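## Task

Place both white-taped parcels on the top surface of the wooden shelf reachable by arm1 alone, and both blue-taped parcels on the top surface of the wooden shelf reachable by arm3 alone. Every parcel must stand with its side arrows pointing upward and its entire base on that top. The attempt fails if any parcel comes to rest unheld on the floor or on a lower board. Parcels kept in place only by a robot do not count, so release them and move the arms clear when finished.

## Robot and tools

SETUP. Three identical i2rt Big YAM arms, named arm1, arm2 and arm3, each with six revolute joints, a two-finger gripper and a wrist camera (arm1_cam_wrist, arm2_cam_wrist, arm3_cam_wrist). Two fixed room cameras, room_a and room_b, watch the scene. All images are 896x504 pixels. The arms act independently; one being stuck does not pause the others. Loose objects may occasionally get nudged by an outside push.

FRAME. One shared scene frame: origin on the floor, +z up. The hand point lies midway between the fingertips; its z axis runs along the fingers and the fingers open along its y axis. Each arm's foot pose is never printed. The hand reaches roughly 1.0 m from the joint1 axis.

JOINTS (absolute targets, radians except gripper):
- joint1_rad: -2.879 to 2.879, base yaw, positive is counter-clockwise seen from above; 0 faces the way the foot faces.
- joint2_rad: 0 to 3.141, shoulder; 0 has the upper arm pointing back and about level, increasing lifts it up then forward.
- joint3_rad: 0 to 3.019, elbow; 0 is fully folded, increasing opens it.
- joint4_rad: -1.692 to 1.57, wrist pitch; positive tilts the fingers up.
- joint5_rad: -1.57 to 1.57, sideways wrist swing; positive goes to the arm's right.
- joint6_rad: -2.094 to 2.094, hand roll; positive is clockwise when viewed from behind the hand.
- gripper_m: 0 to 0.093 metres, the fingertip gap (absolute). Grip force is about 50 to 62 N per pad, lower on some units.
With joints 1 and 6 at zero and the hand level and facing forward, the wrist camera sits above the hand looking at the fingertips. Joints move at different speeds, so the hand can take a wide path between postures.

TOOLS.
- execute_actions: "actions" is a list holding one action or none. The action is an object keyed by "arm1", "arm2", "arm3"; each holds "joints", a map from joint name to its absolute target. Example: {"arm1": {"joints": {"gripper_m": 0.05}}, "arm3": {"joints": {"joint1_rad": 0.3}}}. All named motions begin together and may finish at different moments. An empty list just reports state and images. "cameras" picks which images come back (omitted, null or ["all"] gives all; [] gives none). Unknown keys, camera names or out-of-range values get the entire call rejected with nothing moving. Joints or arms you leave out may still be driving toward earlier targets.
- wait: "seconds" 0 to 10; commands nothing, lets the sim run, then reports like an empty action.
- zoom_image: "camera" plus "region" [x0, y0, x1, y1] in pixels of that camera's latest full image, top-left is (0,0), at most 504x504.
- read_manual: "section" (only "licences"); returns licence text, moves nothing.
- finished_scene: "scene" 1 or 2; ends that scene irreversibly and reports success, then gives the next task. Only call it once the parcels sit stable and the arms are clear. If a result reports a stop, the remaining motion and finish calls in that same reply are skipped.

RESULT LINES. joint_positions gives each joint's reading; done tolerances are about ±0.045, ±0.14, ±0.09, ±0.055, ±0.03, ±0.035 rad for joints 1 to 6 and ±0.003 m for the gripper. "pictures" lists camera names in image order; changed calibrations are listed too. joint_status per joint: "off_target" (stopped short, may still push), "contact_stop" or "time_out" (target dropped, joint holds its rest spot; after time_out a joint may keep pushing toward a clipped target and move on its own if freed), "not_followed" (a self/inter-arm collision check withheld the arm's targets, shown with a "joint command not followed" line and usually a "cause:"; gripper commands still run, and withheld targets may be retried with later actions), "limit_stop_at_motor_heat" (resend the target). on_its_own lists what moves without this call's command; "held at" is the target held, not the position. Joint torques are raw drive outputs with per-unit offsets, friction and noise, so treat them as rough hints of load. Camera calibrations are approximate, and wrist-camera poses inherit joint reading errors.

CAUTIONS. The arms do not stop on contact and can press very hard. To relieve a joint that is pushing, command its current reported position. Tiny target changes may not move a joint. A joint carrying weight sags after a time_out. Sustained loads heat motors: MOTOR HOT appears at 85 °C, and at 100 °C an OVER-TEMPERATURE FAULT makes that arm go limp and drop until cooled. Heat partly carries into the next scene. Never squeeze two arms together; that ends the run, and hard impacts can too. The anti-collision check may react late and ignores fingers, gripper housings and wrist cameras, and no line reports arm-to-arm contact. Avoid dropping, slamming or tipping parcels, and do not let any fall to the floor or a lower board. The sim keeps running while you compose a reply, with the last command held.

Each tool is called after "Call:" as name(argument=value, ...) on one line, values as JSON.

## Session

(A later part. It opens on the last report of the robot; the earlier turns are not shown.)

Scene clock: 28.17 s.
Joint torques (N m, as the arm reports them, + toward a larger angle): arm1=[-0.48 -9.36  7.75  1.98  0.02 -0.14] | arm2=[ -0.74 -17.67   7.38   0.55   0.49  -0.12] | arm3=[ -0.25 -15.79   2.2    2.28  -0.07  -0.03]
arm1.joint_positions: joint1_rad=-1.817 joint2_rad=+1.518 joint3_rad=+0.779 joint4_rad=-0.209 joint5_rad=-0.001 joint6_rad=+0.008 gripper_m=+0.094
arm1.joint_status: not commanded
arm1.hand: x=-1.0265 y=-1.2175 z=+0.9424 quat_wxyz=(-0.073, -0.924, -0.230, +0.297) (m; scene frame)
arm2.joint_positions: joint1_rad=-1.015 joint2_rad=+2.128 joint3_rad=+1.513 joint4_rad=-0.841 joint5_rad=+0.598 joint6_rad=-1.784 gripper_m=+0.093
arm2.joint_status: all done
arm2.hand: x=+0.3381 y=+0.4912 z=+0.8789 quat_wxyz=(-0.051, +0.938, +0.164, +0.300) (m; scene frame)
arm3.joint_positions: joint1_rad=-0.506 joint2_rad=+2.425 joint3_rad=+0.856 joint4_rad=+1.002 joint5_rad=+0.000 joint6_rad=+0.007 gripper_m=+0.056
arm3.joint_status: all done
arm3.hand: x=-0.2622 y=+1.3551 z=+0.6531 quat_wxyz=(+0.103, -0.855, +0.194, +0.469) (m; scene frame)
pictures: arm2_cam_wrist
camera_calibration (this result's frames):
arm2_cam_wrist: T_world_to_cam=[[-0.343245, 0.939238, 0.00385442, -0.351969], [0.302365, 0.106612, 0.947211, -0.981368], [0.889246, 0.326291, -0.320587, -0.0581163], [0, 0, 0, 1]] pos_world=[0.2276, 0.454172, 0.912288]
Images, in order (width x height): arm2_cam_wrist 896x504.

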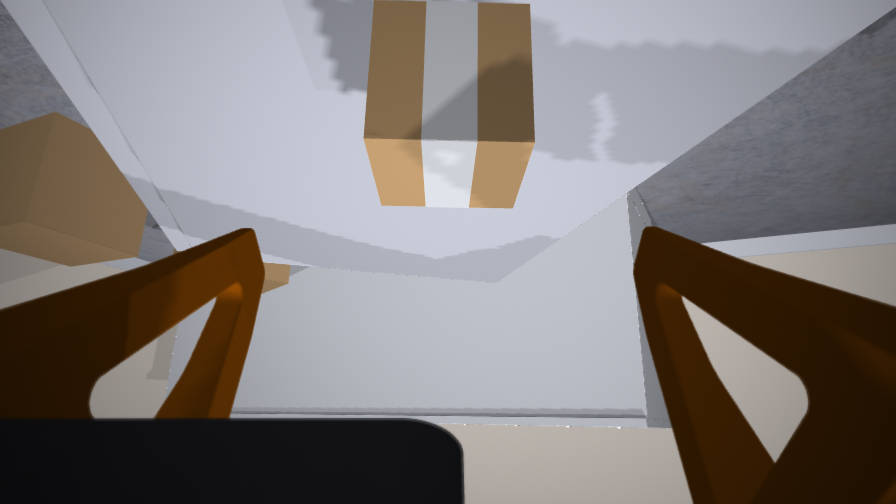

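Call:
execute_actions(actions=[{"arm2":{"joints":{"joint1_rad":-1.127,"joint2_rad":2.277,"joint3_rad":1.555,"joint4_rad":-0.622,"joint5_rad":0.583,"joint6_rad":-1.922}},"arm3":{"joints":{"gripper_m":0.093}}}], cameras=["arm2_cam_wrist","arm3_cam_wrist"])

Scene clock: 30.23 s.
Joint torques (N m, as the arm reports them, + toward a larger angle): arm1=[-0.55 -9.46  7.72  1.92  0.02 -0.14] | arm2=[ -0.46 -18.75   7.53   0.7    0.39  -0.12] | arm3=[ -0.22 -15.77   2.24   2.27  -0.07  -0.03]
arm1.joint_positions: joint1_rad=-1.817 joint2_rad=+1.518 joint3_rad=+0.779 joint4_rad=-0.209 joint5_rad=-0.001 joint6_rad=+0.008 gripper_m=+0.094
arm1.joint_status: not commanded
arm1.hand: x=-1.0265 y=-1.2175 z=+0.9424 quat_wxyz=(-0.073, -0.924, -0.230, +0.297) (m; scene frame)
arm2.joint_positions: joint1_rad=-1.127 joint2_rad=+2.285 joint3_rad=+1.533 joint4_rad=-0.634 joint5_rad=+0.585 joint6_rad=-1.910 gripper_m=+0.093
arm2.joint_status: all done
arm2.hand: x=+0.4055 y=+0.5123 z=+0.7961 quat_wxyz=(-0.050, +0.939, +0.161, +0.301) (m; scene frame)
arm3.joint_positions: joint1_rad=-0.506 joint2_rad=+2.425 joint3_rad=+0.856 joint4_rad=+1.002 joint5_rad=+0.000 joint6_rad=+0.007 gripper_m=+0.093
arm3.joint_status: all done
arm3.hand: x=-0.2622 y=+1.3551 z=+0.6531 quat_wxyz=(+0.103, -0.855, +0.194, +0.469) (m; scene frame)
pictures: arm2_cam_wrist, arm3_cam_wrist
camera_calibration (this result's frames):
arm2_cam_wrist: T_world_to_cam=[[-0.337388, 0.941361, 0.00286991, -0.351069], [0.300625, 0.104855, 0.947961, -0.924548], [0.892073, 0.320693, -0.318373, -0.151494], [0, 0, 0, 1]] pos_world=[0.294639, 0.47601, 0.829211]
arm3_cam_wrist: T_world_to_cam=[[0.422705, 0.906223, -0.00894175, -1.11258], [0.837581, -0.394417, -0.378011, 1.00497], [-0.346089, 0.152298, -0.925758, 0.430208], [0, 0, 0, 1]] pos_world=[-0.222564, 1.3391, 0.76821]
Images, in order (width x height): arm2_cam_wrist 896x504, arm3_cam_wrist 896x504.

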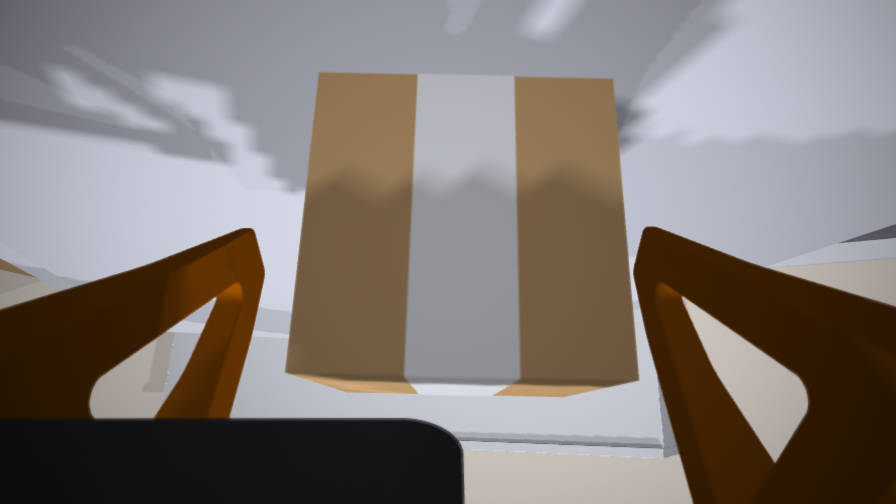

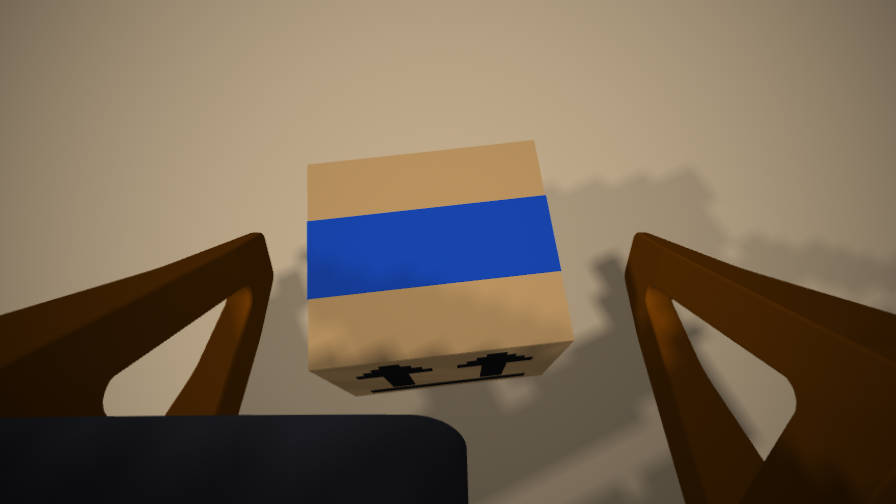

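Call:
execute_actions(actions=[{"arm2":{"joints":{"gripper_m":0.046}},"arm3":{"joints":{"joint2_rad":2.1}}}], cameras=[])

Scene clock: 31.87 s.
Joint torques (N m, as the arm reports them, + toward a larger angle): arm1=[-0.5  -9.27  7.72  1.95  0.01 -0.14] | arm2=[ -0.36 -18.74   7.49   0.66   0.4   -0.13] | arm3=[ -0.23 -14.94   5.52   2.68  -0.07  -0.03]
arm1.joint_positions: joint1_rad=-1.817 joint2_rad=+1.518 joint3_rad=+0.779 joint4_rad=-0.209 joint5_rad=-0.001 joint6_rad=+0.008 gripper_m=+0.094
arm1.joint_status: not commanded
arm1.hand: x=-1.0265 y=-1.2175 z=+0.9424 quat_wxyz=(-0.073, -0.924, -0.230, +0.297) (m; scene frame)
arm2.joint_positions: joint1_rad=-1.127 joint2_rad=+2.285 joint3_rad=+1.533 joint4_rad=-0.633 joint5_rad=+0.584 joint6_rad=-1.911 gripper_m=+0.057
arm2.joint_status: gripper_m off_target (ended at +0.057, target +0.046)
arm2.hand: x=+0.4054 y=+0.5125 z=+0.7961 quat_wxyz=(-0.051, +0.939, +0.161, +0.301) (m; scene frame)
arm3.joint_positions: joint1_rad=-0.506 joint2_rad=+2.075 joint3_rad=+0.856 joint4_rad=+0.994 joint5_rad=+0.000 joint6_rad=+0.007 gripper_m=+0.093
arm3.joint_status: all done
arm3.hand: x=-0.3307 y=+1.3875 z=+0.8551 quat_wxyz=(+0.134, -0.763, +0.173, +0.608) (m; scene frame)
pictures: none
No camera images: the call's "cameras" was empty. Leave "cameras" out to get every camera's image.

Call:
execute_actions(actions=[{"arm2":{"joints":{"joint2_rad":1.9,"joint4_rad":0.0}},"arm3":{"joints":{"joint1_rad":0.3,"joint2_rad":2.15,"joint3_rad":1.955,"joint4_rad":-1.35,"joint6_rad":-0.44}}}], cameras=[])

Call:
execute_actions(actions=[{"arm2":{"joints":{"joint1_rad":1.128,"joint2_rad":1.95,"joint3_rad":0.95,"joint4_rad":0.42,"joint5_rad":0.0,"joint6_rad":0.0}}}], cameras=["arm2_cam_wrist","room_a"])

Scene clock: 35.00 s.
Joint torques (N m, as the arm reports them, + toward a larger angle): arm1=[-0.46 -9.36  7.73  1.97  0.02 -0.14] | arm2=[ -0.41 -17.03   9.17   2.07   0.29  -0.02] | arm3=[ -0.56 -22.74  13.35   0.63  -0.1   -0.04]
arm1.joint_positions: joint1_rad=-1.817 joint2_rad=+1.518 joint3_rad=+0.779 joint4_rad=-0.209 joint5_rad=-0.001 joint6_rad=+0.008 gripper_m=+0.094
arm1.joint_status: not commanded
arm1.hand: x=-1.0265 y=-1.2175 z=+0.9424 quat_wxyz=(-0.073, -0.924, -0.230, +0.297) (m; scene frame)
arm2.joint_positions: joint1_rad=-1.127 joint2_rad=+1.903 joint3_rad=+1.545 joint4_rad=-0.018 joint5_rad=+0.582 joint6_rad=-1.912 gripper_m=+0.057
arm2.joint_status: all done
arm2.hand: x=+0.3946 y=+0.6390 z=+1.1516 quat_wxyz=(-0.503, +0.805, +0.000, +0.315) (m; scene frame)
arm3.joint_positions: joint1_rad=+0.296 joint2_rad=+2.140 joint3_rad=+1.902 joint4_rad=-1.341 joint5_rad=-0.001 joint6_rad=-0.433 gripper_m=+0.093
arm3.joint_status: all done
arm3.hand: x=-0.3662 y=+0.8859 z=+0.9163 quat_wxyz=(-0.001, -0.922, -0.387, -0.005) (m; scene frame)
pictures: none
No camera images: the call's "cameras" was empty. Leave "cameras" out to get every camera's image.

Scene clock: 37.33 s.
Joint torques (N m, as the arm reports them, + toward a larger angle): arm1=[-0.41 -9.36  7.73  1.98  0.02 -0.14] | arm2=[ -0.13 -15.01   5.03   2.04   0.21   0.2 ] | arm3=[  0.07 -22.44  13.31   0.65  -0.1   -0.04]
arm1.joint_positions: joint1_rad=-1.817 joint2_rad=+1.518 joint3_rad=+0.779 joint4_rad=-0.209 joint5_rad=-0.001 joint6_rad=+0.008 gripper_m=+0.094
arm1.joint_status: not commanded
arm1.hand: x=-1.0265 y=-1.2175 z=+0.9424 quat_wxyz=(-0.073, -0.924, -0.230, +0.297) (m; scene frame)
arm2.joint_positions: joint1_rad=+1.134 joint2_rad=+1.964 joint3_rad=+0.953 joint4_rad=+0.403 joint5_rad=-0.002 joint6_rad=-0.012 gripper_m=+0.057
arm2.joint_status: all done
arm2.hand: x=-0.1194 y=-0.5642 z=+0.8758 quat_wxyz=(+0.166, +0.825, +0.330, -0.427) (m; scene frame)
arm3.joint_positions: joint1_rad=+0.296 joint2_rad=+2.140 joint3_rad=+1.902 joint4_rad=-1.341 joint5_rad=-0.001 joint6_rad=-0.433 gripper_m=+0.093
arm3.joint_status: not commanded
arm3.hand: x=-0.3662 y=+0.8859 z=+0.9163 quat_wxyz=(-0.001, -0.922, -0.387, -0.005) (m; scene frame)
pictures: arm2_cam_wrist, room_a
camera_calibration (this result's frames):
arm2_cam_wrist: T_world_to_cam=[[-0.682145, 0.731091, 0.0135767, 0.315861], [0.689736, 0.649502, -0.320019, 0.734836], [-0.242781, -0.208935, -0.947314, 0.803842], [0, 0, 0, 1]] pos_world=[-0.0962219, -0.540249, 0.992364]
Images, in order (width x height): arm2_cam_wrist 896x504, room_a 896x504.

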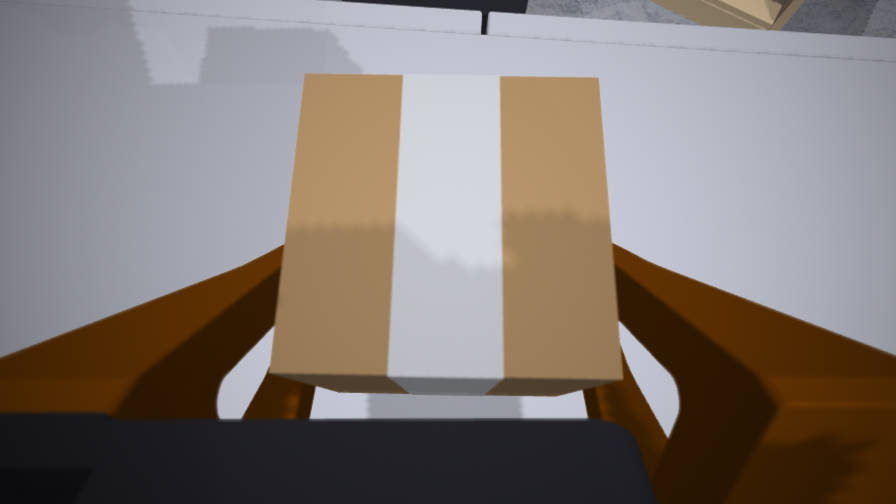

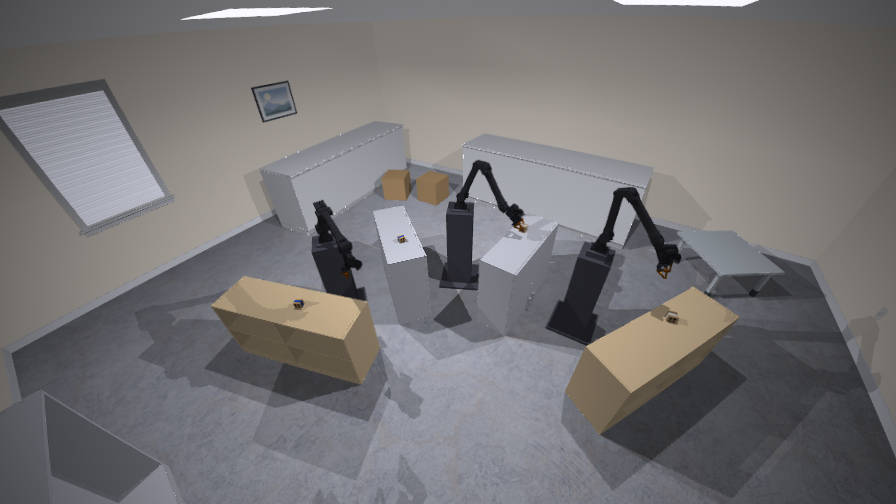

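Call:
execute_actions(actions=[{"arm1":{"joints":{"joint1_rad":1.0,"joint2_rad":1.8,"joint3_rad":0.65,"joint4_rad":0.8}},"arm2":{"joints":{"joint2_rad":2.151,"joint4_rad":0.62}},"arm3":{"joints":{"joint1_rad":1.345,"joint3_rad":1.97}}}], cameras=["arm2_cam_wrist","arm3_cam_wrist"])

Scene clock: 40.80 s.
Joint torques (N m, as the arm reports them, + toward a larger angle): arm1=[  0.76 -13.38   4.54   2.41  -0.03  -0.12] | arm2=[ -0.53 -14.92   4.     2.08   0.2    0.1 ] | arm3=[  0.27 -22.37  12.1    0.73  -0.08  -0.01]
arm1.joint_positions: joint1_rad=+0.997 joint2_rad=+1.808 joint3_rad=+0.651 joint4_rad=+0.787 joint5_rad=-0.001 joint6_rad=+0.007 gripper_m=+0.094
arm1.joint_status: all done
arm1.hand: x=-0.0375 y=-0.8916 z=+0.9307 quat_wxyz=(-0.562, +0.063, -0.823, -0.052) (m; scene frame)
arm2.joint_positions: joint1_rad=+1.133 joint2_rad=+2.158 joint3_rad=+0.948 joint4_rad=+0.603 joint5_rad=-0.002 joint6_rad=-0.007 gripper_m=+0.057
arm2.joint_status: all done
arm2.hand: x=-0.1121 y=-0.5564 z=+0.7959 quat_wxyz=(+0.166, +0.826, +0.327, -0.427) (m; scene frame)
arm3.joint_positions: joint1_rad=+1.338 joint2_rad=+2.140 joint3_rad=+1.934 joint4_rad=-1.342 joint5_rad=-0.001 joint6_rad=-0.436 gripper_m=+0.093
arm3.joint_status: all done
arm3.hand: x=+0.1330 y=+0.4627 z=+0.9294 quat_wxyz=(-0.006, -0.606, -0.795, +0.010) (m; scene frame)
pictures: arm2_cam_wrist, arm3_cam_wrist
camera_calibration (this result's frames):
arm2_cam_wrist: T_world_to_cam=[[-0.679162, 0.733919, 0.0100828, 0.320902], [0.69316, 0.645841, -0.320028, 0.697513], [-0.241387, -0.210362, -0.947354, 0.730899], [0, 0, 0, 1]] pos_world=[-0.0891145, -0.532245, 0.912408]
arm3_cam_wrist: T_world_to_cam=[[-0.963943, -0.266108, 0.000137974, 0.249959], [-0.220687, 0.799703, 0.558366, -0.855574], [-0.148696, 0.538203, -0.829595, 0.664498], [0, 0, 0, 1]] pos_world=[0.15094, 0.393086, 1.02895]
Images, in order (width x height): arm2_cam_wrist 896x504, arm3_cam_wrist 896x504.

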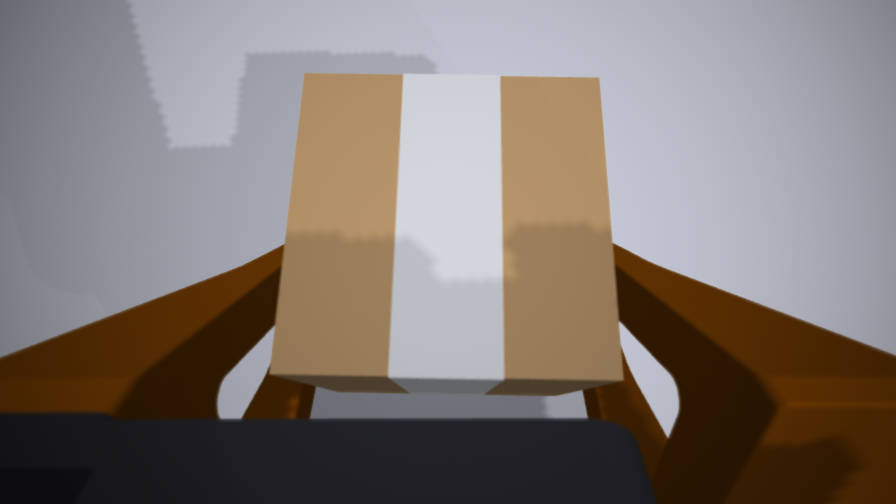

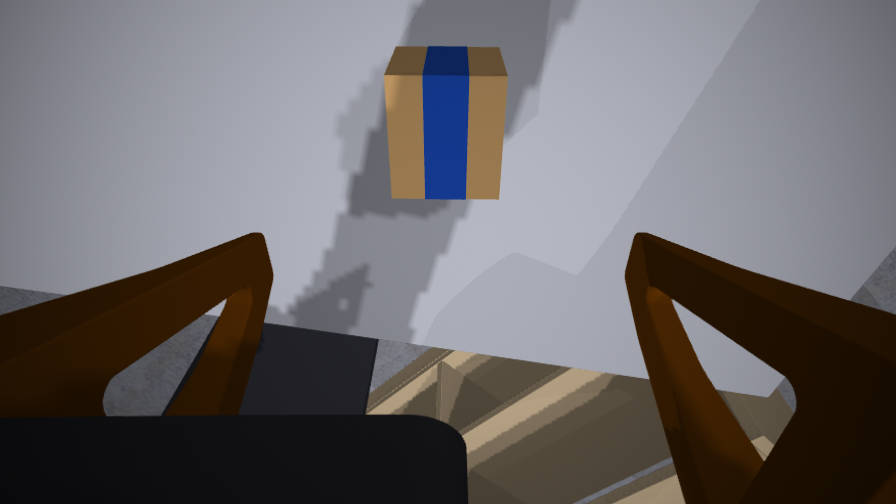

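Call:
execute_actions(actions=[{"arm2":{"joints":{"gripper_m":0.093}},"arm3":{"joints":{"joint1_rad":1.33,"joint2_rad":2.268,"joint3_rad":1.785,"joint4_rad":-1.082}}}], cameras=["arm2_cam_wrist","arm3_cam_wrist"])

Scene clock: 42.27 s.
Joint torques (N m, as the arm reports them, + toward a larger angle): arm1=[  0.43 -13.39   4.54   2.42  -0.04  -0.13] | arm2=[ -0.53 -15.02   4.1    2.05   0.19   0.09] | arm3=[ -0.86 -23.94   9.64   1.32  -0.08  -0.01]
arm1.joint_positions: joint1_rad=+0.997 joint2_rad=+1.808 joint3_rad=+0.651 joint4_rad=+0.787 joint5_rad=-0.001 joint6_rad=+0.007 gripper_m=+0.094
arm1.joint_status: not commanded
arm1.hand: x=-0.0375 y=-0.8916 z=+0.9307 quat_wxyz=(-0.562, +0.063, -0.823, -0.052) (m; scene frame)
arm2.joint_positions: joint1_rad=+1.133 joint2_rad=+2.158 joint3_rad=+0.948 joint4_rad=+0.603 joint5_rad=-0.002 joint6_rad=-0.007 gripper_m=+0.093
arm2.joint_status: all done
arm2.hand: x=-0.1121 y=-0.5564 z=+0.7959 quat_wxyz=(+0.166, +0.826, +0.327, -0.427) (m; scene frame)
arm3.joint_positions: joint1_rad=+1.338 joint2_rad=+2.271 joint3_rad=+1.769 joint4_rad=-1.091 joint5_rad=-0.001 joint6_rad=-0.436 gripper_m=+0.093
arm3.joint_status: all done
arm3.hand: x=+0.1357 y=+0.4780 z=+0.7873 quat_wxyz=(+0.004, -0.606, -0.795, -0.010) (m; scene frame)
pictures: arm2_cam_wrist, arm3_cam_wrist
camera_calibration (this result's frames):
arm2_cam_wrist: T_world_to_cam=[[-0.679162, 0.733919, 0.0100828, 0.320902], [0.69316, 0.645841, -0.320028, 0.697513], [-0.241387, -0.210362, -0.947354, 0.730899], [0, 0, 0, 1]] pos_world=[-0.0891145, -0.532245, 0.912408]
arm3_cam_wrist: T_world_to_cam=[[-0.963858, -0.265731, -0.0190726, 0.271662], [-0.225086, 0.773945, 0.591899, -0.801404], [-0.142525, 0.5748, -0.805786, 0.501674], [0, 0, 0, 1]] pos_world=[0.15296, 0.40407, 0.883774]
Images, in order (width x height): arm2_cam_wrist 896x504, arm3_cam_wrist 896x504.

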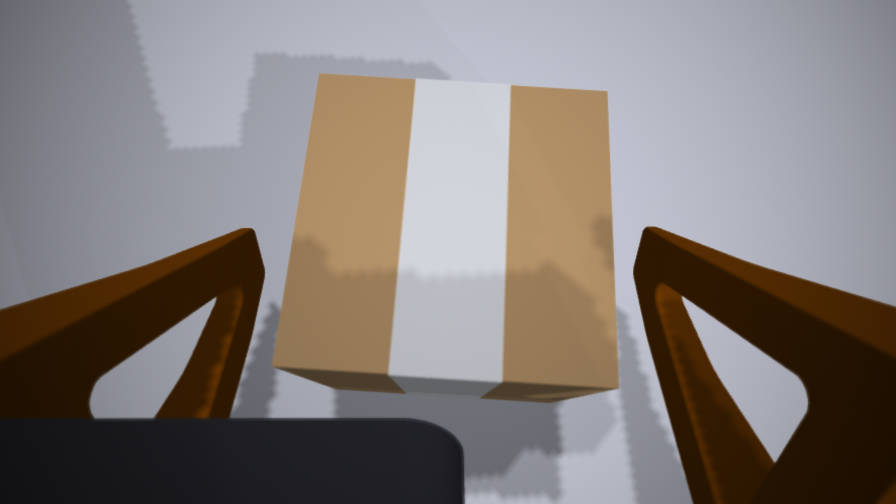

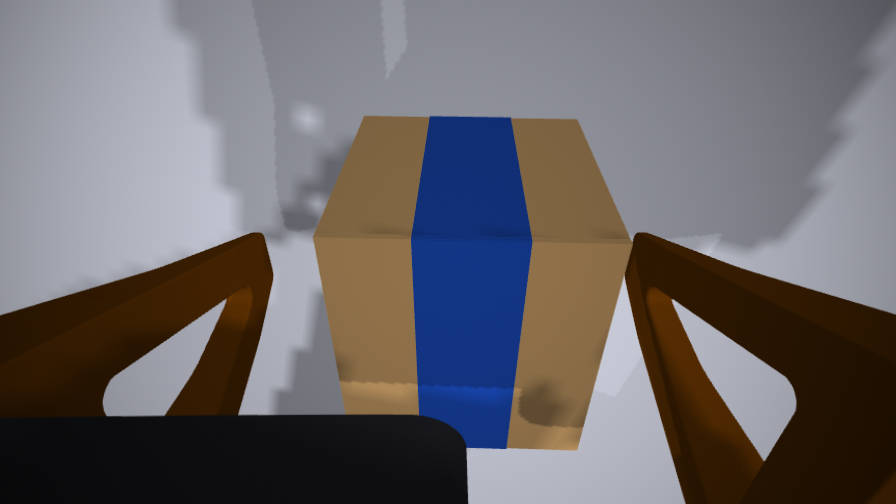

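Call:
execute_actions(actions=[{"arm2":{"joints":{"joint2_rad":1.85}},"arm3":{"joints":{"gripper_m":0.04}}}], cameras=[])

Scene clock: 43.83 s.
Joint torques (N m, as the arm reports them, + toward a larger angle): arm1=[  0.5  -13.37   4.54   2.42  -0.04  -0.11] | arm2=[ -0.54 -12.37   6.14   1.76   0.2    0.1 ] | arm3=[ -0.89 -24.12   9.62   1.26  -0.09  -0.01]
arm1.joint_positions: joint1_rad=+0.997 joint2_rad=+1.808 joint3_rad=+0.651 joint4_rad=+0.787 joint5_rad=-0.001 joint6_rad=+0.007 gripper_m=+0.094
arm1.joint_status: not commanded
arm1.hand: x=-0.0375 y=-0.8916 z=+0.9307 quat_wxyz=(-0.562, +0.063, -0.823, -0.052) (m; scene frame)
arm2.joint_positions: joint1_rad=+1.133 joint2_rad=+1.838 joint3_rad=+0.948 joint4_rad=+0.616 joint5_rad=-0.002 joint6_rad=-0.007 gripper_m=+0.093
arm2.joint_status: all done
arm2.hand: x=-0.1429 y=-0.5849 z=+0.9997 quat_wxyz=(+0.217, +0.744, +0.295, -0.559) (m; scene frame)
arm3.joint_positions: joint1_rad=+1.338 joint2_rad=+2.271 joint3_rad=+1.769 joint4_rad=-1.091 joint5_rad=-0.001 joint6_rad=-0.436 gripper_m=+0.050
arm3.joint_status: gripper_m off_target (ended at +0.050, target +0.040)
arm3.hand: x=+0.1356 y=+0.4779 z=+0.7873 quat_wxyz=(+0.004, -0.606, -0.795, -0.010) (m; scene frame)
pictures: none
No camera images: the call's "cameras" was empty. Leave "cameras" out to get every camera's image.

Call:
execute_actions(actions=[{"arm1":{"joints":{"joint1_rad":1.581,"joint2_rad":1.98,"joint3_rad":0.70,"joint4_rad":0.783}},"arm2":{"joints":{"joint1_rad":0.2,"joint2_rad":1.2}},"arm3":{"joints":{"joint1_rad":-0.25,"joint2_rad":2.05,"joint6_rad":-0.26}}}], cameras=["arm1_cam_wrist","arm3_cam_wrist"])

Scene clock: 46.47 s.
Joint torques (N m, as the arm reports them, + toward a larger angle): arm1=[  0.24 -13.07   4.24   1.81  -0.04  -0.12] | arm2=[-0.23 -6.4   8.8   1.45  0.04  0.1 ] | arm3=[ -0.01 -20.99   9.86   1.17  -0.18   0.08]
arm1.joint_positions: joint1_rad=+1.580 joint2_rad=+1.973 joint3_rad=+0.691 joint4_rad=+0.786 joint5_rad=-0.001 joint6_rad=+0.007 gripper_m=+0.094
arm1.joint_status: all done
arm1.hand: x=-0.1808 y=-0.6038 z=+0.8584 quat_wxyz=(-0.476, +0.309, -0.801, -0.192) (m; scene frame)
arm2.joint_positions: joint1_rad=+0.199 joint2_rad=+1.190 joint3_rad=+0.946 joint4_rad=+0.616 joint5_rad=+0.002 joint6_rad=-0.007 gripper_m=+0.093
arm2.joint_status: all done
arm2.hand: x=-0.1927 y=-0.0344 z=+1.3932 quat_wxyz=(-0.083, +0.565, -0.048, -0.819) (m; scene frame)
arm3.joint_positions: joint1_rad=-0.254 joint2_rad=+2.034 joint3_rad=+1.783 joint4_rad=-1.074 joint5_rad=+0.002 joint6_rad=-0.265 gripper_m=+0.050
arm3.joint_status: all done
arm3.hand: x=-0.4256 y=+1.2443 z=+0.9450 quat_wxyz=(+0.028, -0.992, -0.038, +0.119) (m; scene frame)
pictures: arm1_cam_wrist, arm3_cam_wrist
camera_calibration (this result's frames):
arm1_cam_wrist: T_world_to_cam=[[0.674099, -0.738271, -0.0233814, -0.304798], [-0.670872, -0.5987, -0.437594, -0.103899], [0.309065, 0.310668, -0.898868, 1.13664], [0, 0, 0, 1]] pos_world=[-0.215534, -0.640345, 0.969097]
arm3_cam_wrist: T_world_to_cam=[[-0.0720105, 0.995737, 0.0576355, -1.32535], [0.928392, 0.0457948, 0.368771, -0.00636488], [0.364559, 0.0800637, -0.927732, 1.05499], [0, 0, 0, 1]] pos_world=[-0.474135, 1.23552, 1.05748]
Images, in order (width x height): arm1_cam_wrist 896x504, arm3_cam_wrist 896x504.

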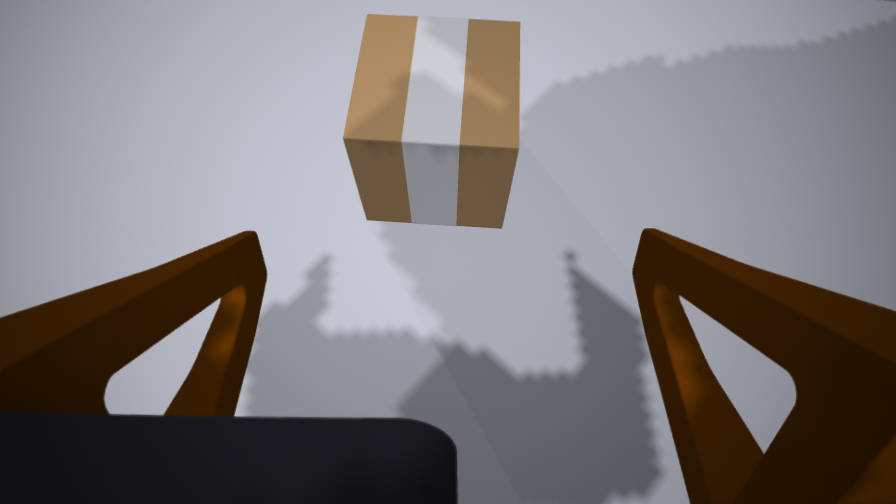

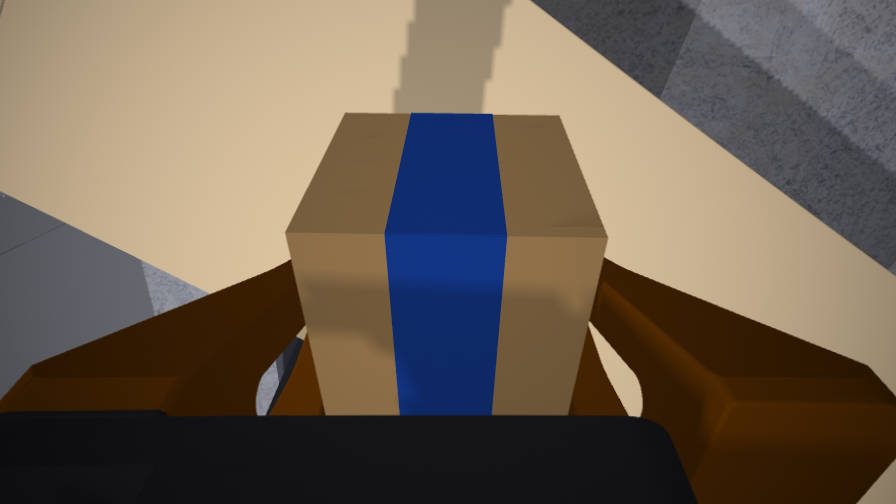

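Call:
execute_actions(actions=[{"arm1":{"joints":{"joint1_rad":1.59,"joint2_rad":2.19,"joint3_rad":0.985,"joint4_rad":0.70}},"arm3":{"joints":{"joint1_rad":-0.2,"joint2_rad":2.385,"joint3_rad":1.50,"joint4_rad":-0.672,"joint6_rad":0.0}}}], cameras=["arm1_cam_wrist","arm3_cam_wrist"])

Scene clock: 48.73 s.
Joint torques (N m, as the arm reports them, + toward a larger angle): arm1=[  1.17 -15.98   5.84   1.69  -0.04  -0.13] | arm2=[-0.24 -6.4   8.81  1.45  0.04  0.1 ] | arm3=[ -0.6  -23.18   7.1    1.33  -0.12   0.08]
arm1.joint_positions: joint1_rad=+1.580 joint2_rad=+2.175 joint3_rad=+0.965 joint4_rad=+0.705 joint5_rad=-0.001 joint6_rad=+0.007 gripper_m=+0.094
arm1.joint_status: all done
arm1.hand: x=-0.1185 y=-0.5456 z=+0.8165 quat_wxyz=(-0.472, +0.310, -0.803, -0.191) (m; scene frame)
arm2.joint_positions: joint1_rad=+0.199 joint2_rad=+1.190 joint3_rad=+0.946 joint4_rad=+0.616 joint5_rad=+0.002 joint6_rad=-0.007 gripper_m=+0.093
arm2.joint_status: not commanded
arm2.hand: x=-0.1927 y=-0.0344 z=+1.3932 quat_wxyz=(-0.083, +0.565, -0.048, -0.819) (m; scene frame)
arm3.joint_positions: joint1_rad=-0.193 joint2_rad=+2.396 joint3_rad=+1.485 joint4_rad=-0.681 joint5_rad=+0.001 joint6_rad=-0.008 gripper_m=+0.050
arm3.joint_status: all done
arm3.hand: x=-0.3260 y=+1.1893 z=+0.6293 quat_wxyz=(-0.001, -0.998, +0.060, -0.011) (m; scene frame)
pictures: arm1_cam_wrist, arm3_cam_wrist
camera_calibration (this result's frames):
arm1_cam_wrist: T_world_to_cam=[[0.67399, -0.738372, -0.0233106, -0.304956], [-0.673743, -0.601442, -0.429346, -0.054238], [0.302997, 0.30508, -0.902839, 1.06112], [0, 0, 0, 1]] pos_world=[-0.152521, -0.581518, 0.927623]
arm3_cam_wrist: T_world_to_cam=[[0.117935, 0.992991, -0.00782361, -1.13882], [0.798654, -0.0901662, 0.594997, -0.00280932], [0.590121, -0.0764193, -0.80369, 0.911705], [0, 0, 0, 1]] pos_world=[-0.401467, 1.20025, 0.72549]
Images, in order (width x height): arm1_cam_wrist 896x504, arm3_cam_wrist 896x504.

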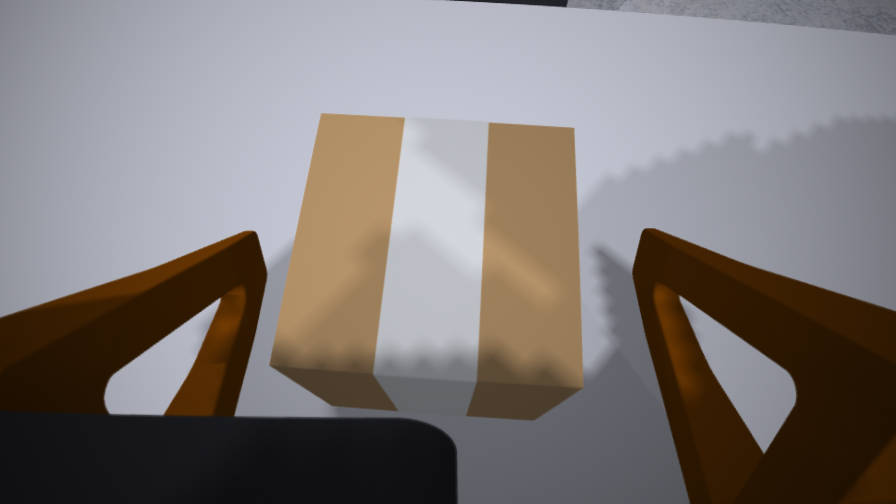

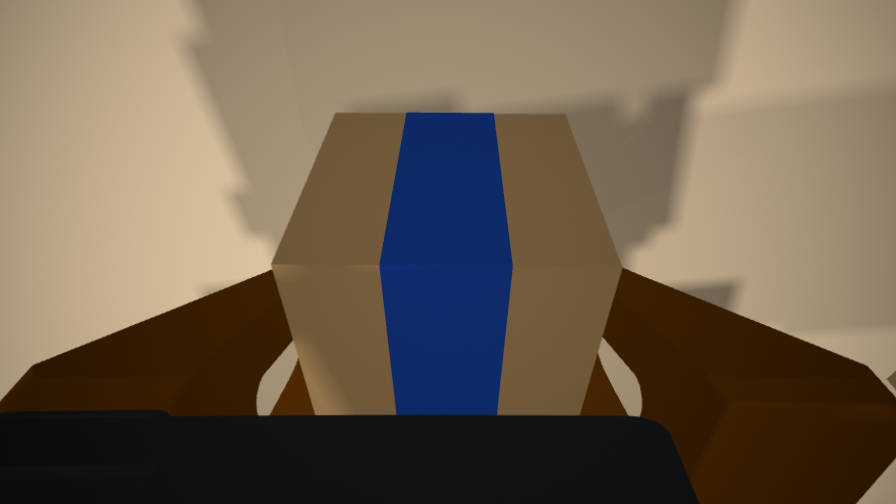

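Call:
execute_actions(actions=[{"arm1":{"joints":{"gripper_m":0.046}},"arm3":{"joints":{"gripper_m":0.093}}}], cameras=["arm1_cam_wrist","arm3_cam_wrist"])

Scene clock: 49.57 s.
Joint torques (N m, as the arm reports them, + toward a larger angle): arm1=[  1.13 -15.94   5.73   1.72  -0.06  -0.12] | arm2=[-0.2  -6.38  8.81  1.49  0.04  0.1 ] | arm3=[ -0.86 -23.03   7.06   1.29  -0.12   0.1 ]
arm1.joint_positions: joint1_rad=+1.580 joint2_rad=+2.175 joint3_rad=+0.965 joint4_rad=+0.705 joint5_rad=+0.000 joint6_rad=+0.007 gripper_m=+0.057
arm1.joint_status: gripper_m off_target (ended at +0.057, target +0.046)
arm1.hand: x=-0.1185 y=-0.5457 z=+0.8165 quat_wxyz=(-0.472, +0.310, -0.803, -0.190) (m; scene frame)
arm2.joint_positions: joint1_rad=+0.199 joint2_rad=+1.190 joint3_rad=+0.946 joint4_rad=+0.616 joint5_rad=+0.002 joint6_rad=-0.007 gripper_m=+0.093
arm2.joint_status: not commanded
arm2.hand: x=-0.1927 y=-0.0344 z=+1.3932 quat_wxyz=(-0.083, +0.565, -0.048, -0.819) (m; scene frame)
arm3.joint_positions: joint1_rad=-0.193 joint2_rad=+2.396 joint3_rad=+1.485 joint4_rad=-0.681 joint5_rad=+0.001 joint6_rad=-0.007 gripper_m=+0.093
arm3.joint_status: all done
arm3.hand: x=-0.3260 y=+1.1893 z=+0.6293 quat_wxyz=(-0.001, -0.998, +0.060, -0.011) (m; scene frame)
pictures: arm1_cam_wrist, arm3_cam_wrist
camera_calibration (this result's frames):
arm1_cam_wrist: T_world_to_cam=[[0.673746, -0.738601, -0.0231269, -0.305325], [-0.673892, -0.601275, -0.429347, -0.0541628], [0.30321, 0.304856, -0.902844, 1.06102], [0, 0, 0, 1]] pos_world=[-0.152502, -0.581539, 0.927623]
arm3_cam_wrist: T_world_to_cam=[[0.118692, 0.9929, -0.00780639, -1.13847], [0.798584, -0.0907855, 0.594997, -0.0020956], [0.590064, -0.0768557, -0.80369, 0.912206], [0, 0, 0, 1]] pos_world=[-0.401459, 1.20031, 0.72549]
Images, in order (width x height): arm1_cam_wrist 896x504, arm3_cam_wrist 896x504.

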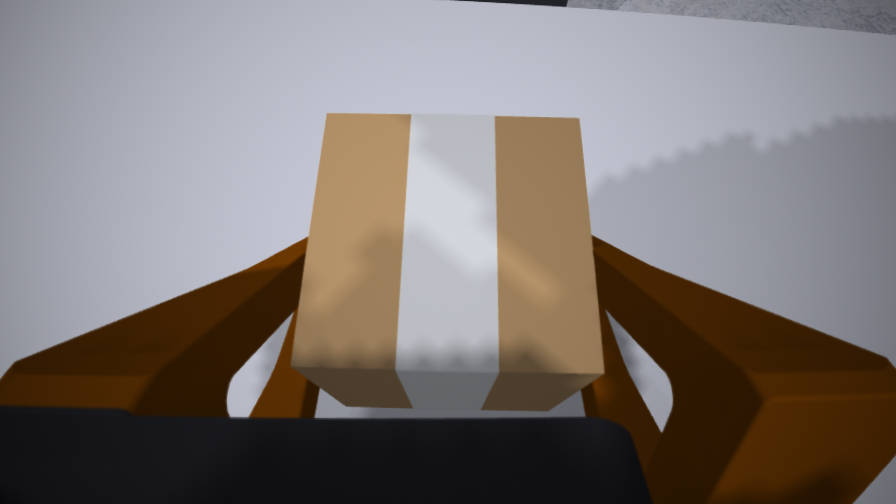

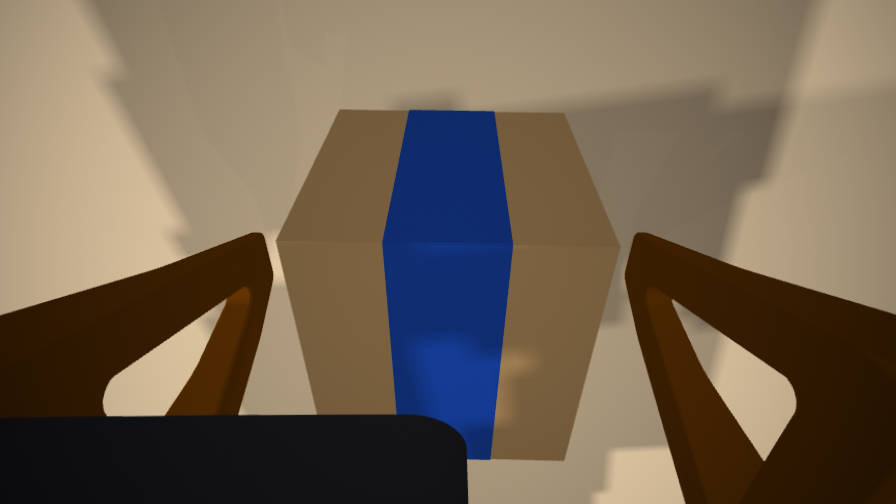

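Call:
execute_actions(actions=[{"arm1":{"joints":{"joint1_rad":-2.14,"joint2_rad":2.05,"joint3_rad":2.16,"joint4_rad":-1.54}},"arm3":{"joints":{"joint2_rad":1.9}}}], cameras=["arm1_cam_wrist","room_a"])

Scene clock: 53.70 s.
Joint torques (N m, as the arm reports them, + toward a larger angle): arm1=[  0.95 -24.47  12.1    0.4   -0.07  -0.11] | arm2=[-0.17 -6.44  8.82  1.49  0.04  0.1 ] | arm3=[ -0.8  -17.53  10.22   1.99  -0.12   0.09]
arm1.joint_positions: joint1_rad=-2.152 joint2_rad=+2.080 joint3_rad=+2.116 joint4_rad=-1.532 joint5_rad=+0.001 joint6_rad=+0.005 gripper_m=+0.057
arm1.joint_status: all done
arm1.hand: x=-1.2469 y=-1.0883 z=+1.0850 quat_wxyz=(+0.001, -0.996, -0.076, +0.038) (m; scene frame)
arm2.joint_positions: joint1_rad=+0.199 joint2_rad=+1.190 joint3_rad=+0.946 joint4_rad=+0.616 joint5_rad=+0.002 joint6_rad=-0.007 gripper_m=+0.093
arm2.joint_status: not commanded
arm2.hand: x=-0.1927 y=-0.0344 z=+1.3932 quat_wxyz=(-0.083, +0.565, -0.048, -0.819) (m; scene frame)
arm3.joint_positions: joint1_rad=-0.193 joint2_rad=+1.872 joint3_rad=+1.494 joint4_rad=-0.673 joint5_rad=+0.001 joint6_rad=-0.007 gripper_m=+0.093
arm3.joint_status: all done
arm3.hand: x=-0.4268 y=+1.2024 z=+0.9570 quat_wxyz=(+0.017, -0.965, +0.058, +0.256) (m; scene frame)
pictures: arm1_cam_wrist, room_a
camera_calibration (this result's frames):
arm1_cam_wrist: T_world_to_cam=[[-0.14035, 0.990082, 0.00632148, 0.894696], [0.845124, 0.116471, 0.521727, 0.617711], [0.515817, 0.078567, -0.853089, 1.77595], [0, 0, 0, 1]] pos_world=[-1.31254, -1.0973, 1.18711]
Images, in order (width x height): arm1_cam_wrist 896x504, room_a 896x504.

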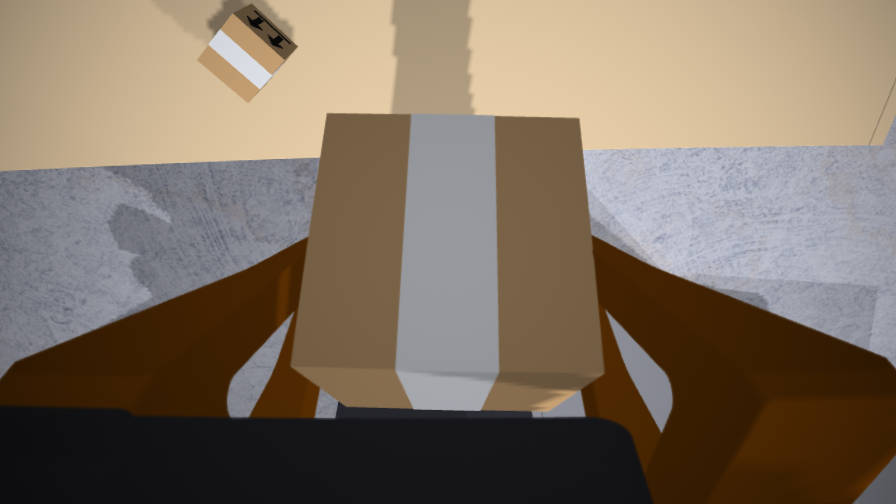

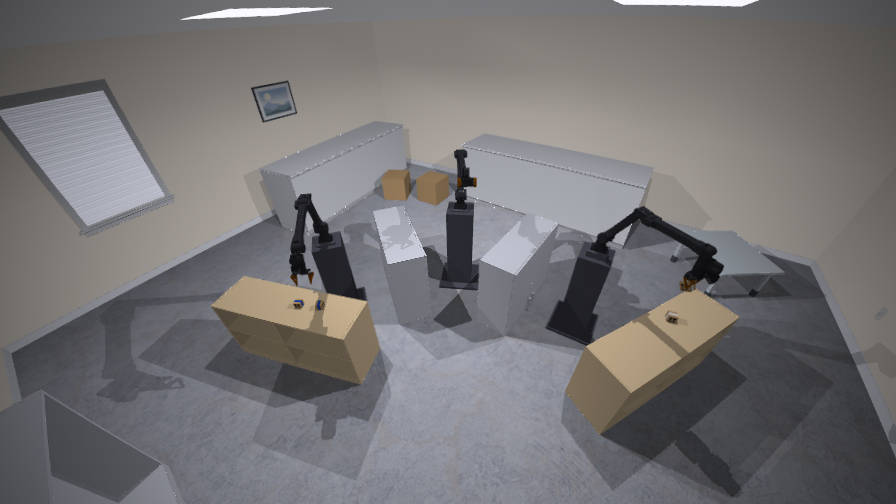

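Call:
execute_actions(actions=[{"arm1":{"joints":{"joint2_rad":2.78,"joint3_rad":2.305,"joint4_rad":-1.54}}}], cameras=["arm1_cam_wrist","room_b"])

Scene clock: 56.00 s.
Joint torques (N m, as the arm reports them, + toward a larger angle): arm1=[  0.79 -26.45   9.09  -0.07  -0.07  -0.08] | arm2=[-0.18 -6.29  8.8   1.48  0.04  0.1 ] | arm3=[ -0.87 -17.53  10.23   2.    -0.12   0.09]
arm1.joint_positions: joint1_rad=-2.151 joint2_rad=+2.800 joint3_rad=+2.270 joint4_rad=-1.546 joint5_rad=+0.001 joint6_rad=+0.003 gripper_m=+0.057
arm1.joint_status: all done
arm1.hand: x=-1.1953 y=-1.0773 z=+0.6741 quat_wxyz=(+0.024, -0.966, -0.074, -0.248) (m; scene frame)
arm2.joint_positions: joint1_rad=+0.199 joint2_rad=+1.190 joint3_rad=+0.946 joint4_rad=+0.616 joint5_rad=+0.002 joint6_rad=-0.007 gripper_m=+0.093
arm2.joint_status: not commanded
arm2.hand: x=-0.1927 y=-0.0344 z=+1.3932 quat_wxyz=(-0.083, +0.565, -0.048, -0.819) (m; scene frame)
arm3.joint_positions: joint1_rad=-0.193 joint2_rad=+1.872 joint3_rad=+1.494 joint4_rad=-0.673 joint5_rad=+0.001 joint6_rad=-0.007 gripper_m=+0.093
arm3.joint_status: not commanded
arm3.hand: x=-0.4268 y=+1.2024 z=+0.9570 quat_wxyz=(+0.017, -0.965, +0.058, +0.256) (m; scene frame)
pictures: arm1_cam_wrist, room_b
camera_calibration (this result's frames):
arm1_cam_wrist: T_world_to_cam=[[-0.145139, 0.989306, 0.014406, 0.88158], [0.426884, 0.0494788, 0.902952, -0.041893], [0.892583, 0.137203, -0.429501, 1.62585], [0, 0, 0, 1]] pos_world=[-1.30537, -1.09315, 0.723433]
Images, in order (width x height): arm1_cam_wrist 896x504, room_b 896x504.

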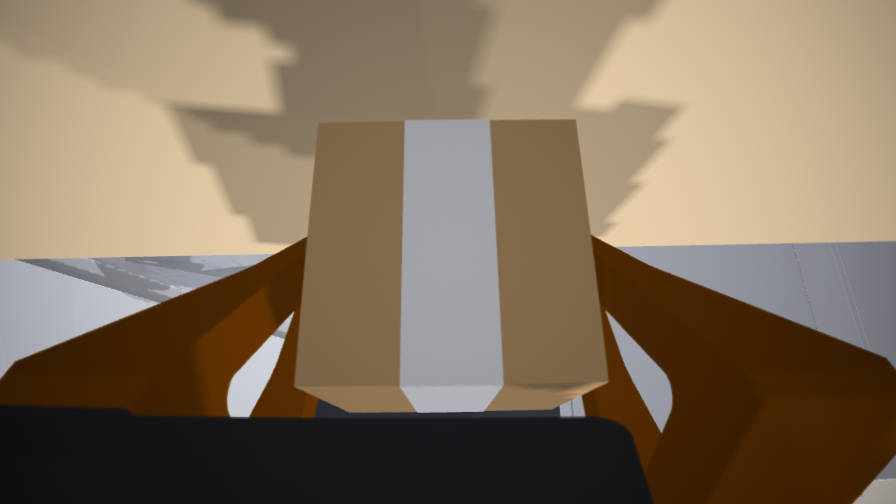

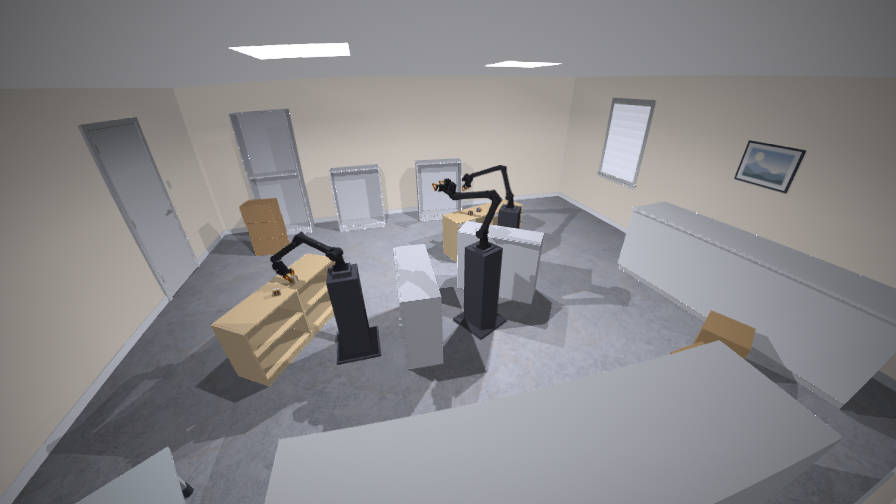

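Call:
zoom_image(camera="room_b", region=[240, 240, 340, 310])

Region (240, 240, 340, 310) of room_b's 896x504 image, scaled by 5.040, with more detail than that image has; it fills the top 353 rows of this view, and the rest is white.

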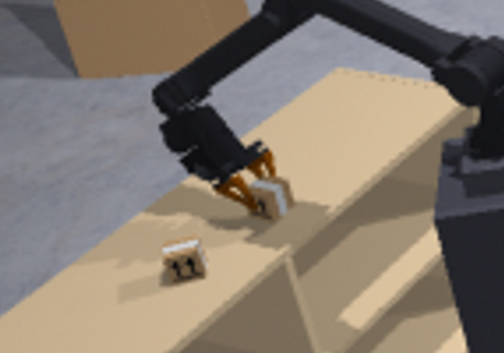

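Call:
execute_actions(actions=[{"arm1":{"joints":{"joint2_rad":2.88,"joint3_rad":2.49,"joint4_rad":-1.608}}}], cameras=["arm1_cam_wrist"])

Scene clock: 58.33 s.
Joint torques (N m, as the arm reports them, + toward a larger angle): arm1=[  0.85 -22.54   9.98  -0.52  -0.07  -0.08] | arm2=[-0.23 -6.41  8.8   1.45  0.04  0.1 ] | arm3=[ -0.86 -17.55  10.23   2.    -0.12   0.1 ]
arm1.joint_positions: joint1_rad=-2.151 joint2_rad=+2.839 joint3_rad=+2.454 joint4_rad=-1.597 joint5_rad=+0.001 joint6_rad=+0.003 gripper_m=+0.057
arm1.joint_status: all done
arm1.hand: x=-1.2416 y=-1.0849 z=+0.6983 quat_wxyz=(+0.020, -0.976, -0.075, -0.202) (m; scene frame)
arm2.joint_positions: joint1_rad=+0.199 joint2_rad=+1.190 joint3_rad=+0.946 joint4_rad=+0.616 joint5_rad=+0.002 joint6_rad=-0.007 gripper_m=+0.093
arm2.joint_status: not commanded
arm2.hand: x=-0.1927 y=-0.0344 z=+1.3932 quat_wxyz=(-0.083, +0.565, -0.048, -0.819) (m; scene frame)
arm3.joint_positions: joint1_rad=-0.193 joint2_rad=+1.872 joint3_rad=+1.494 joint4_rad=-0.673 joint5_rad=+0.001 joint6_rad=-0.007 gripper_m=+0.093
arm3.joint_status: not commanded
arm3.hand: x=-0.4268 y=+1.2024 z=+0.9570 quat_wxyz=(+0.017, -0.965, +0.058, +0.256) (m; scene frame)
pictures: arm1_cam_wrist
camera_calibration (this result's frames):
arm1_cam_wrist: T_world_to_cam=[[-0.144553, 0.989409, 0.0132276, 0.883654], [0.507888, 0.0627164, 0.859137, 0.10193], [0.849208, 0.130909, -0.511574, 1.6753], [0, 0, 0, 1]] pos_world=[-1.34672, -1.1, 0.757781]
Images, in order (width x height): arm1_cam_wrist 896x504.

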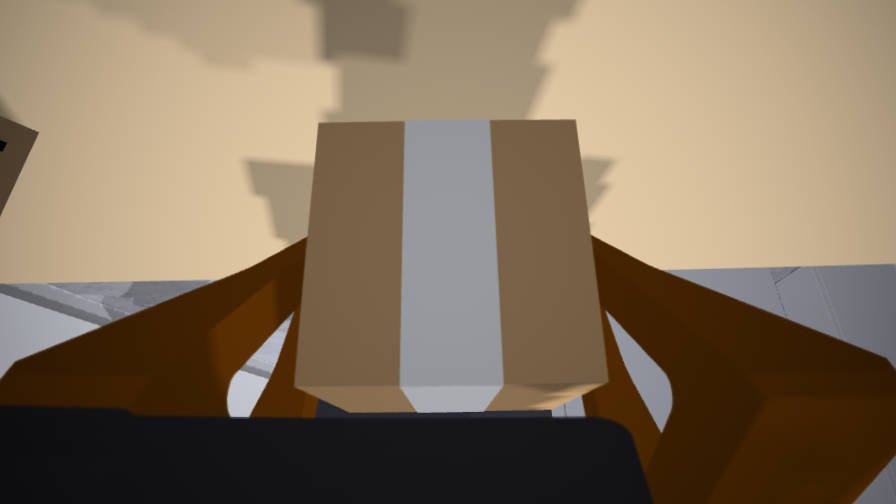

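Call:
execute_actions(actions=[{"arm1":{"joints":{"joint2_rad":2.935,"joint4_rad":-1.65}}}], cameras=["arm1_cam_wrist"])

Scene clock: 59.97 s.
Joint torques (N m, as the arm reports them, + toward a larger angle): arm1=[  0.82 -24.01   9.16  -0.75  -0.06  -0.08] | arm2=[-0.19 -6.35  8.79  1.44  0.03  0.1 ] | arm3=[ -0.91 -17.56  10.23   2.    -0.12   0.1 ]
arm1.joint_positions: joint1_rad=-2.151 joint2_rad=+2.915 joint3_rad=+2.459 joint4_rad=-1.638 joint5_rad=+0.001 joint6_rad=+0.003 gripper_m=+0.057
arm1.joint_status: all done
arm1.hand: x=-1.2093 y=-1.0794 z=+0.6573 quat_wxyz=(+0.025, -0.963, -0.074, -0.256) (m; scene frame)
arm2.joint_positions: joint1_rad=+0.199 joint2_rad=+1.190 joint3_rad=+0.946 joint4_rad=+0.616 joint5_rad=+0.002 joint6_rad=-0.007 gripper_m=+0.093
arm2.joint_status: not commanded
arm2.hand: x=-0.1927 y=-0.0344 z=+1.3932 quat_wxyz=(-0.083, +0.565, -0.048, -0.819) (m; scene frame)
arm3.joint_positions: joint1_rad=-0.193 joint2_rad=+1.872 joint3_rad=+1.494 joint4_rad=-0.673 joint5_rad=+0.001 joint6_rad=-0.007 gripper_m=+0.093
arm3.joint_status: not commanded
arm3.hand: x=-0.4268 y=+1.2024 z=+0.9570 quat_wxyz=(+0.017, -0.965, +0.058, +0.256) (m; scene frame)
pictures: arm1_cam_wrist
camera_calibration (this result's frames):
arm1_cam_wrist: T_world_to_cam=[[-0.145267, 0.989284, 0.014631, 0.881546], [0.410493, 0.0468089, 0.910661, -0.048444], [0.900218, 0.138295, -0.412894, 1.63095], [0, 0, 0, 1]] pos_world=[-1.32027, -1.09538, 0.704629]
Images, in order (width x height): arm1_cam_wrist 896x504.

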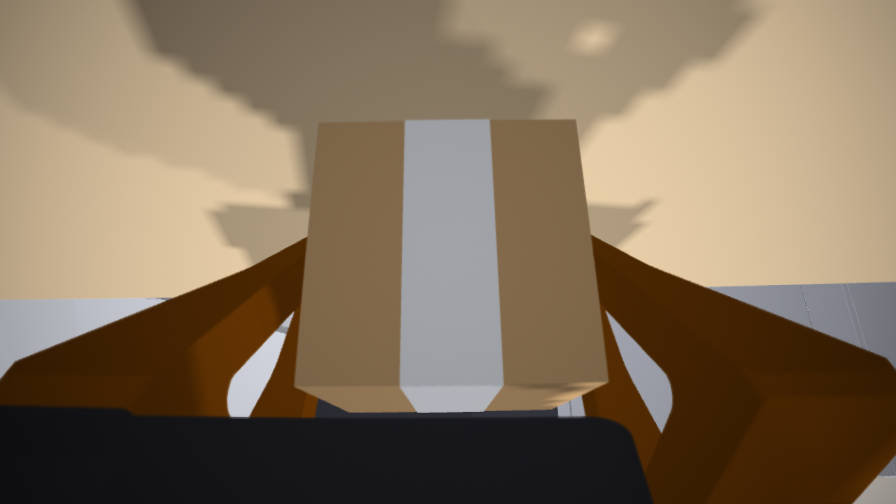

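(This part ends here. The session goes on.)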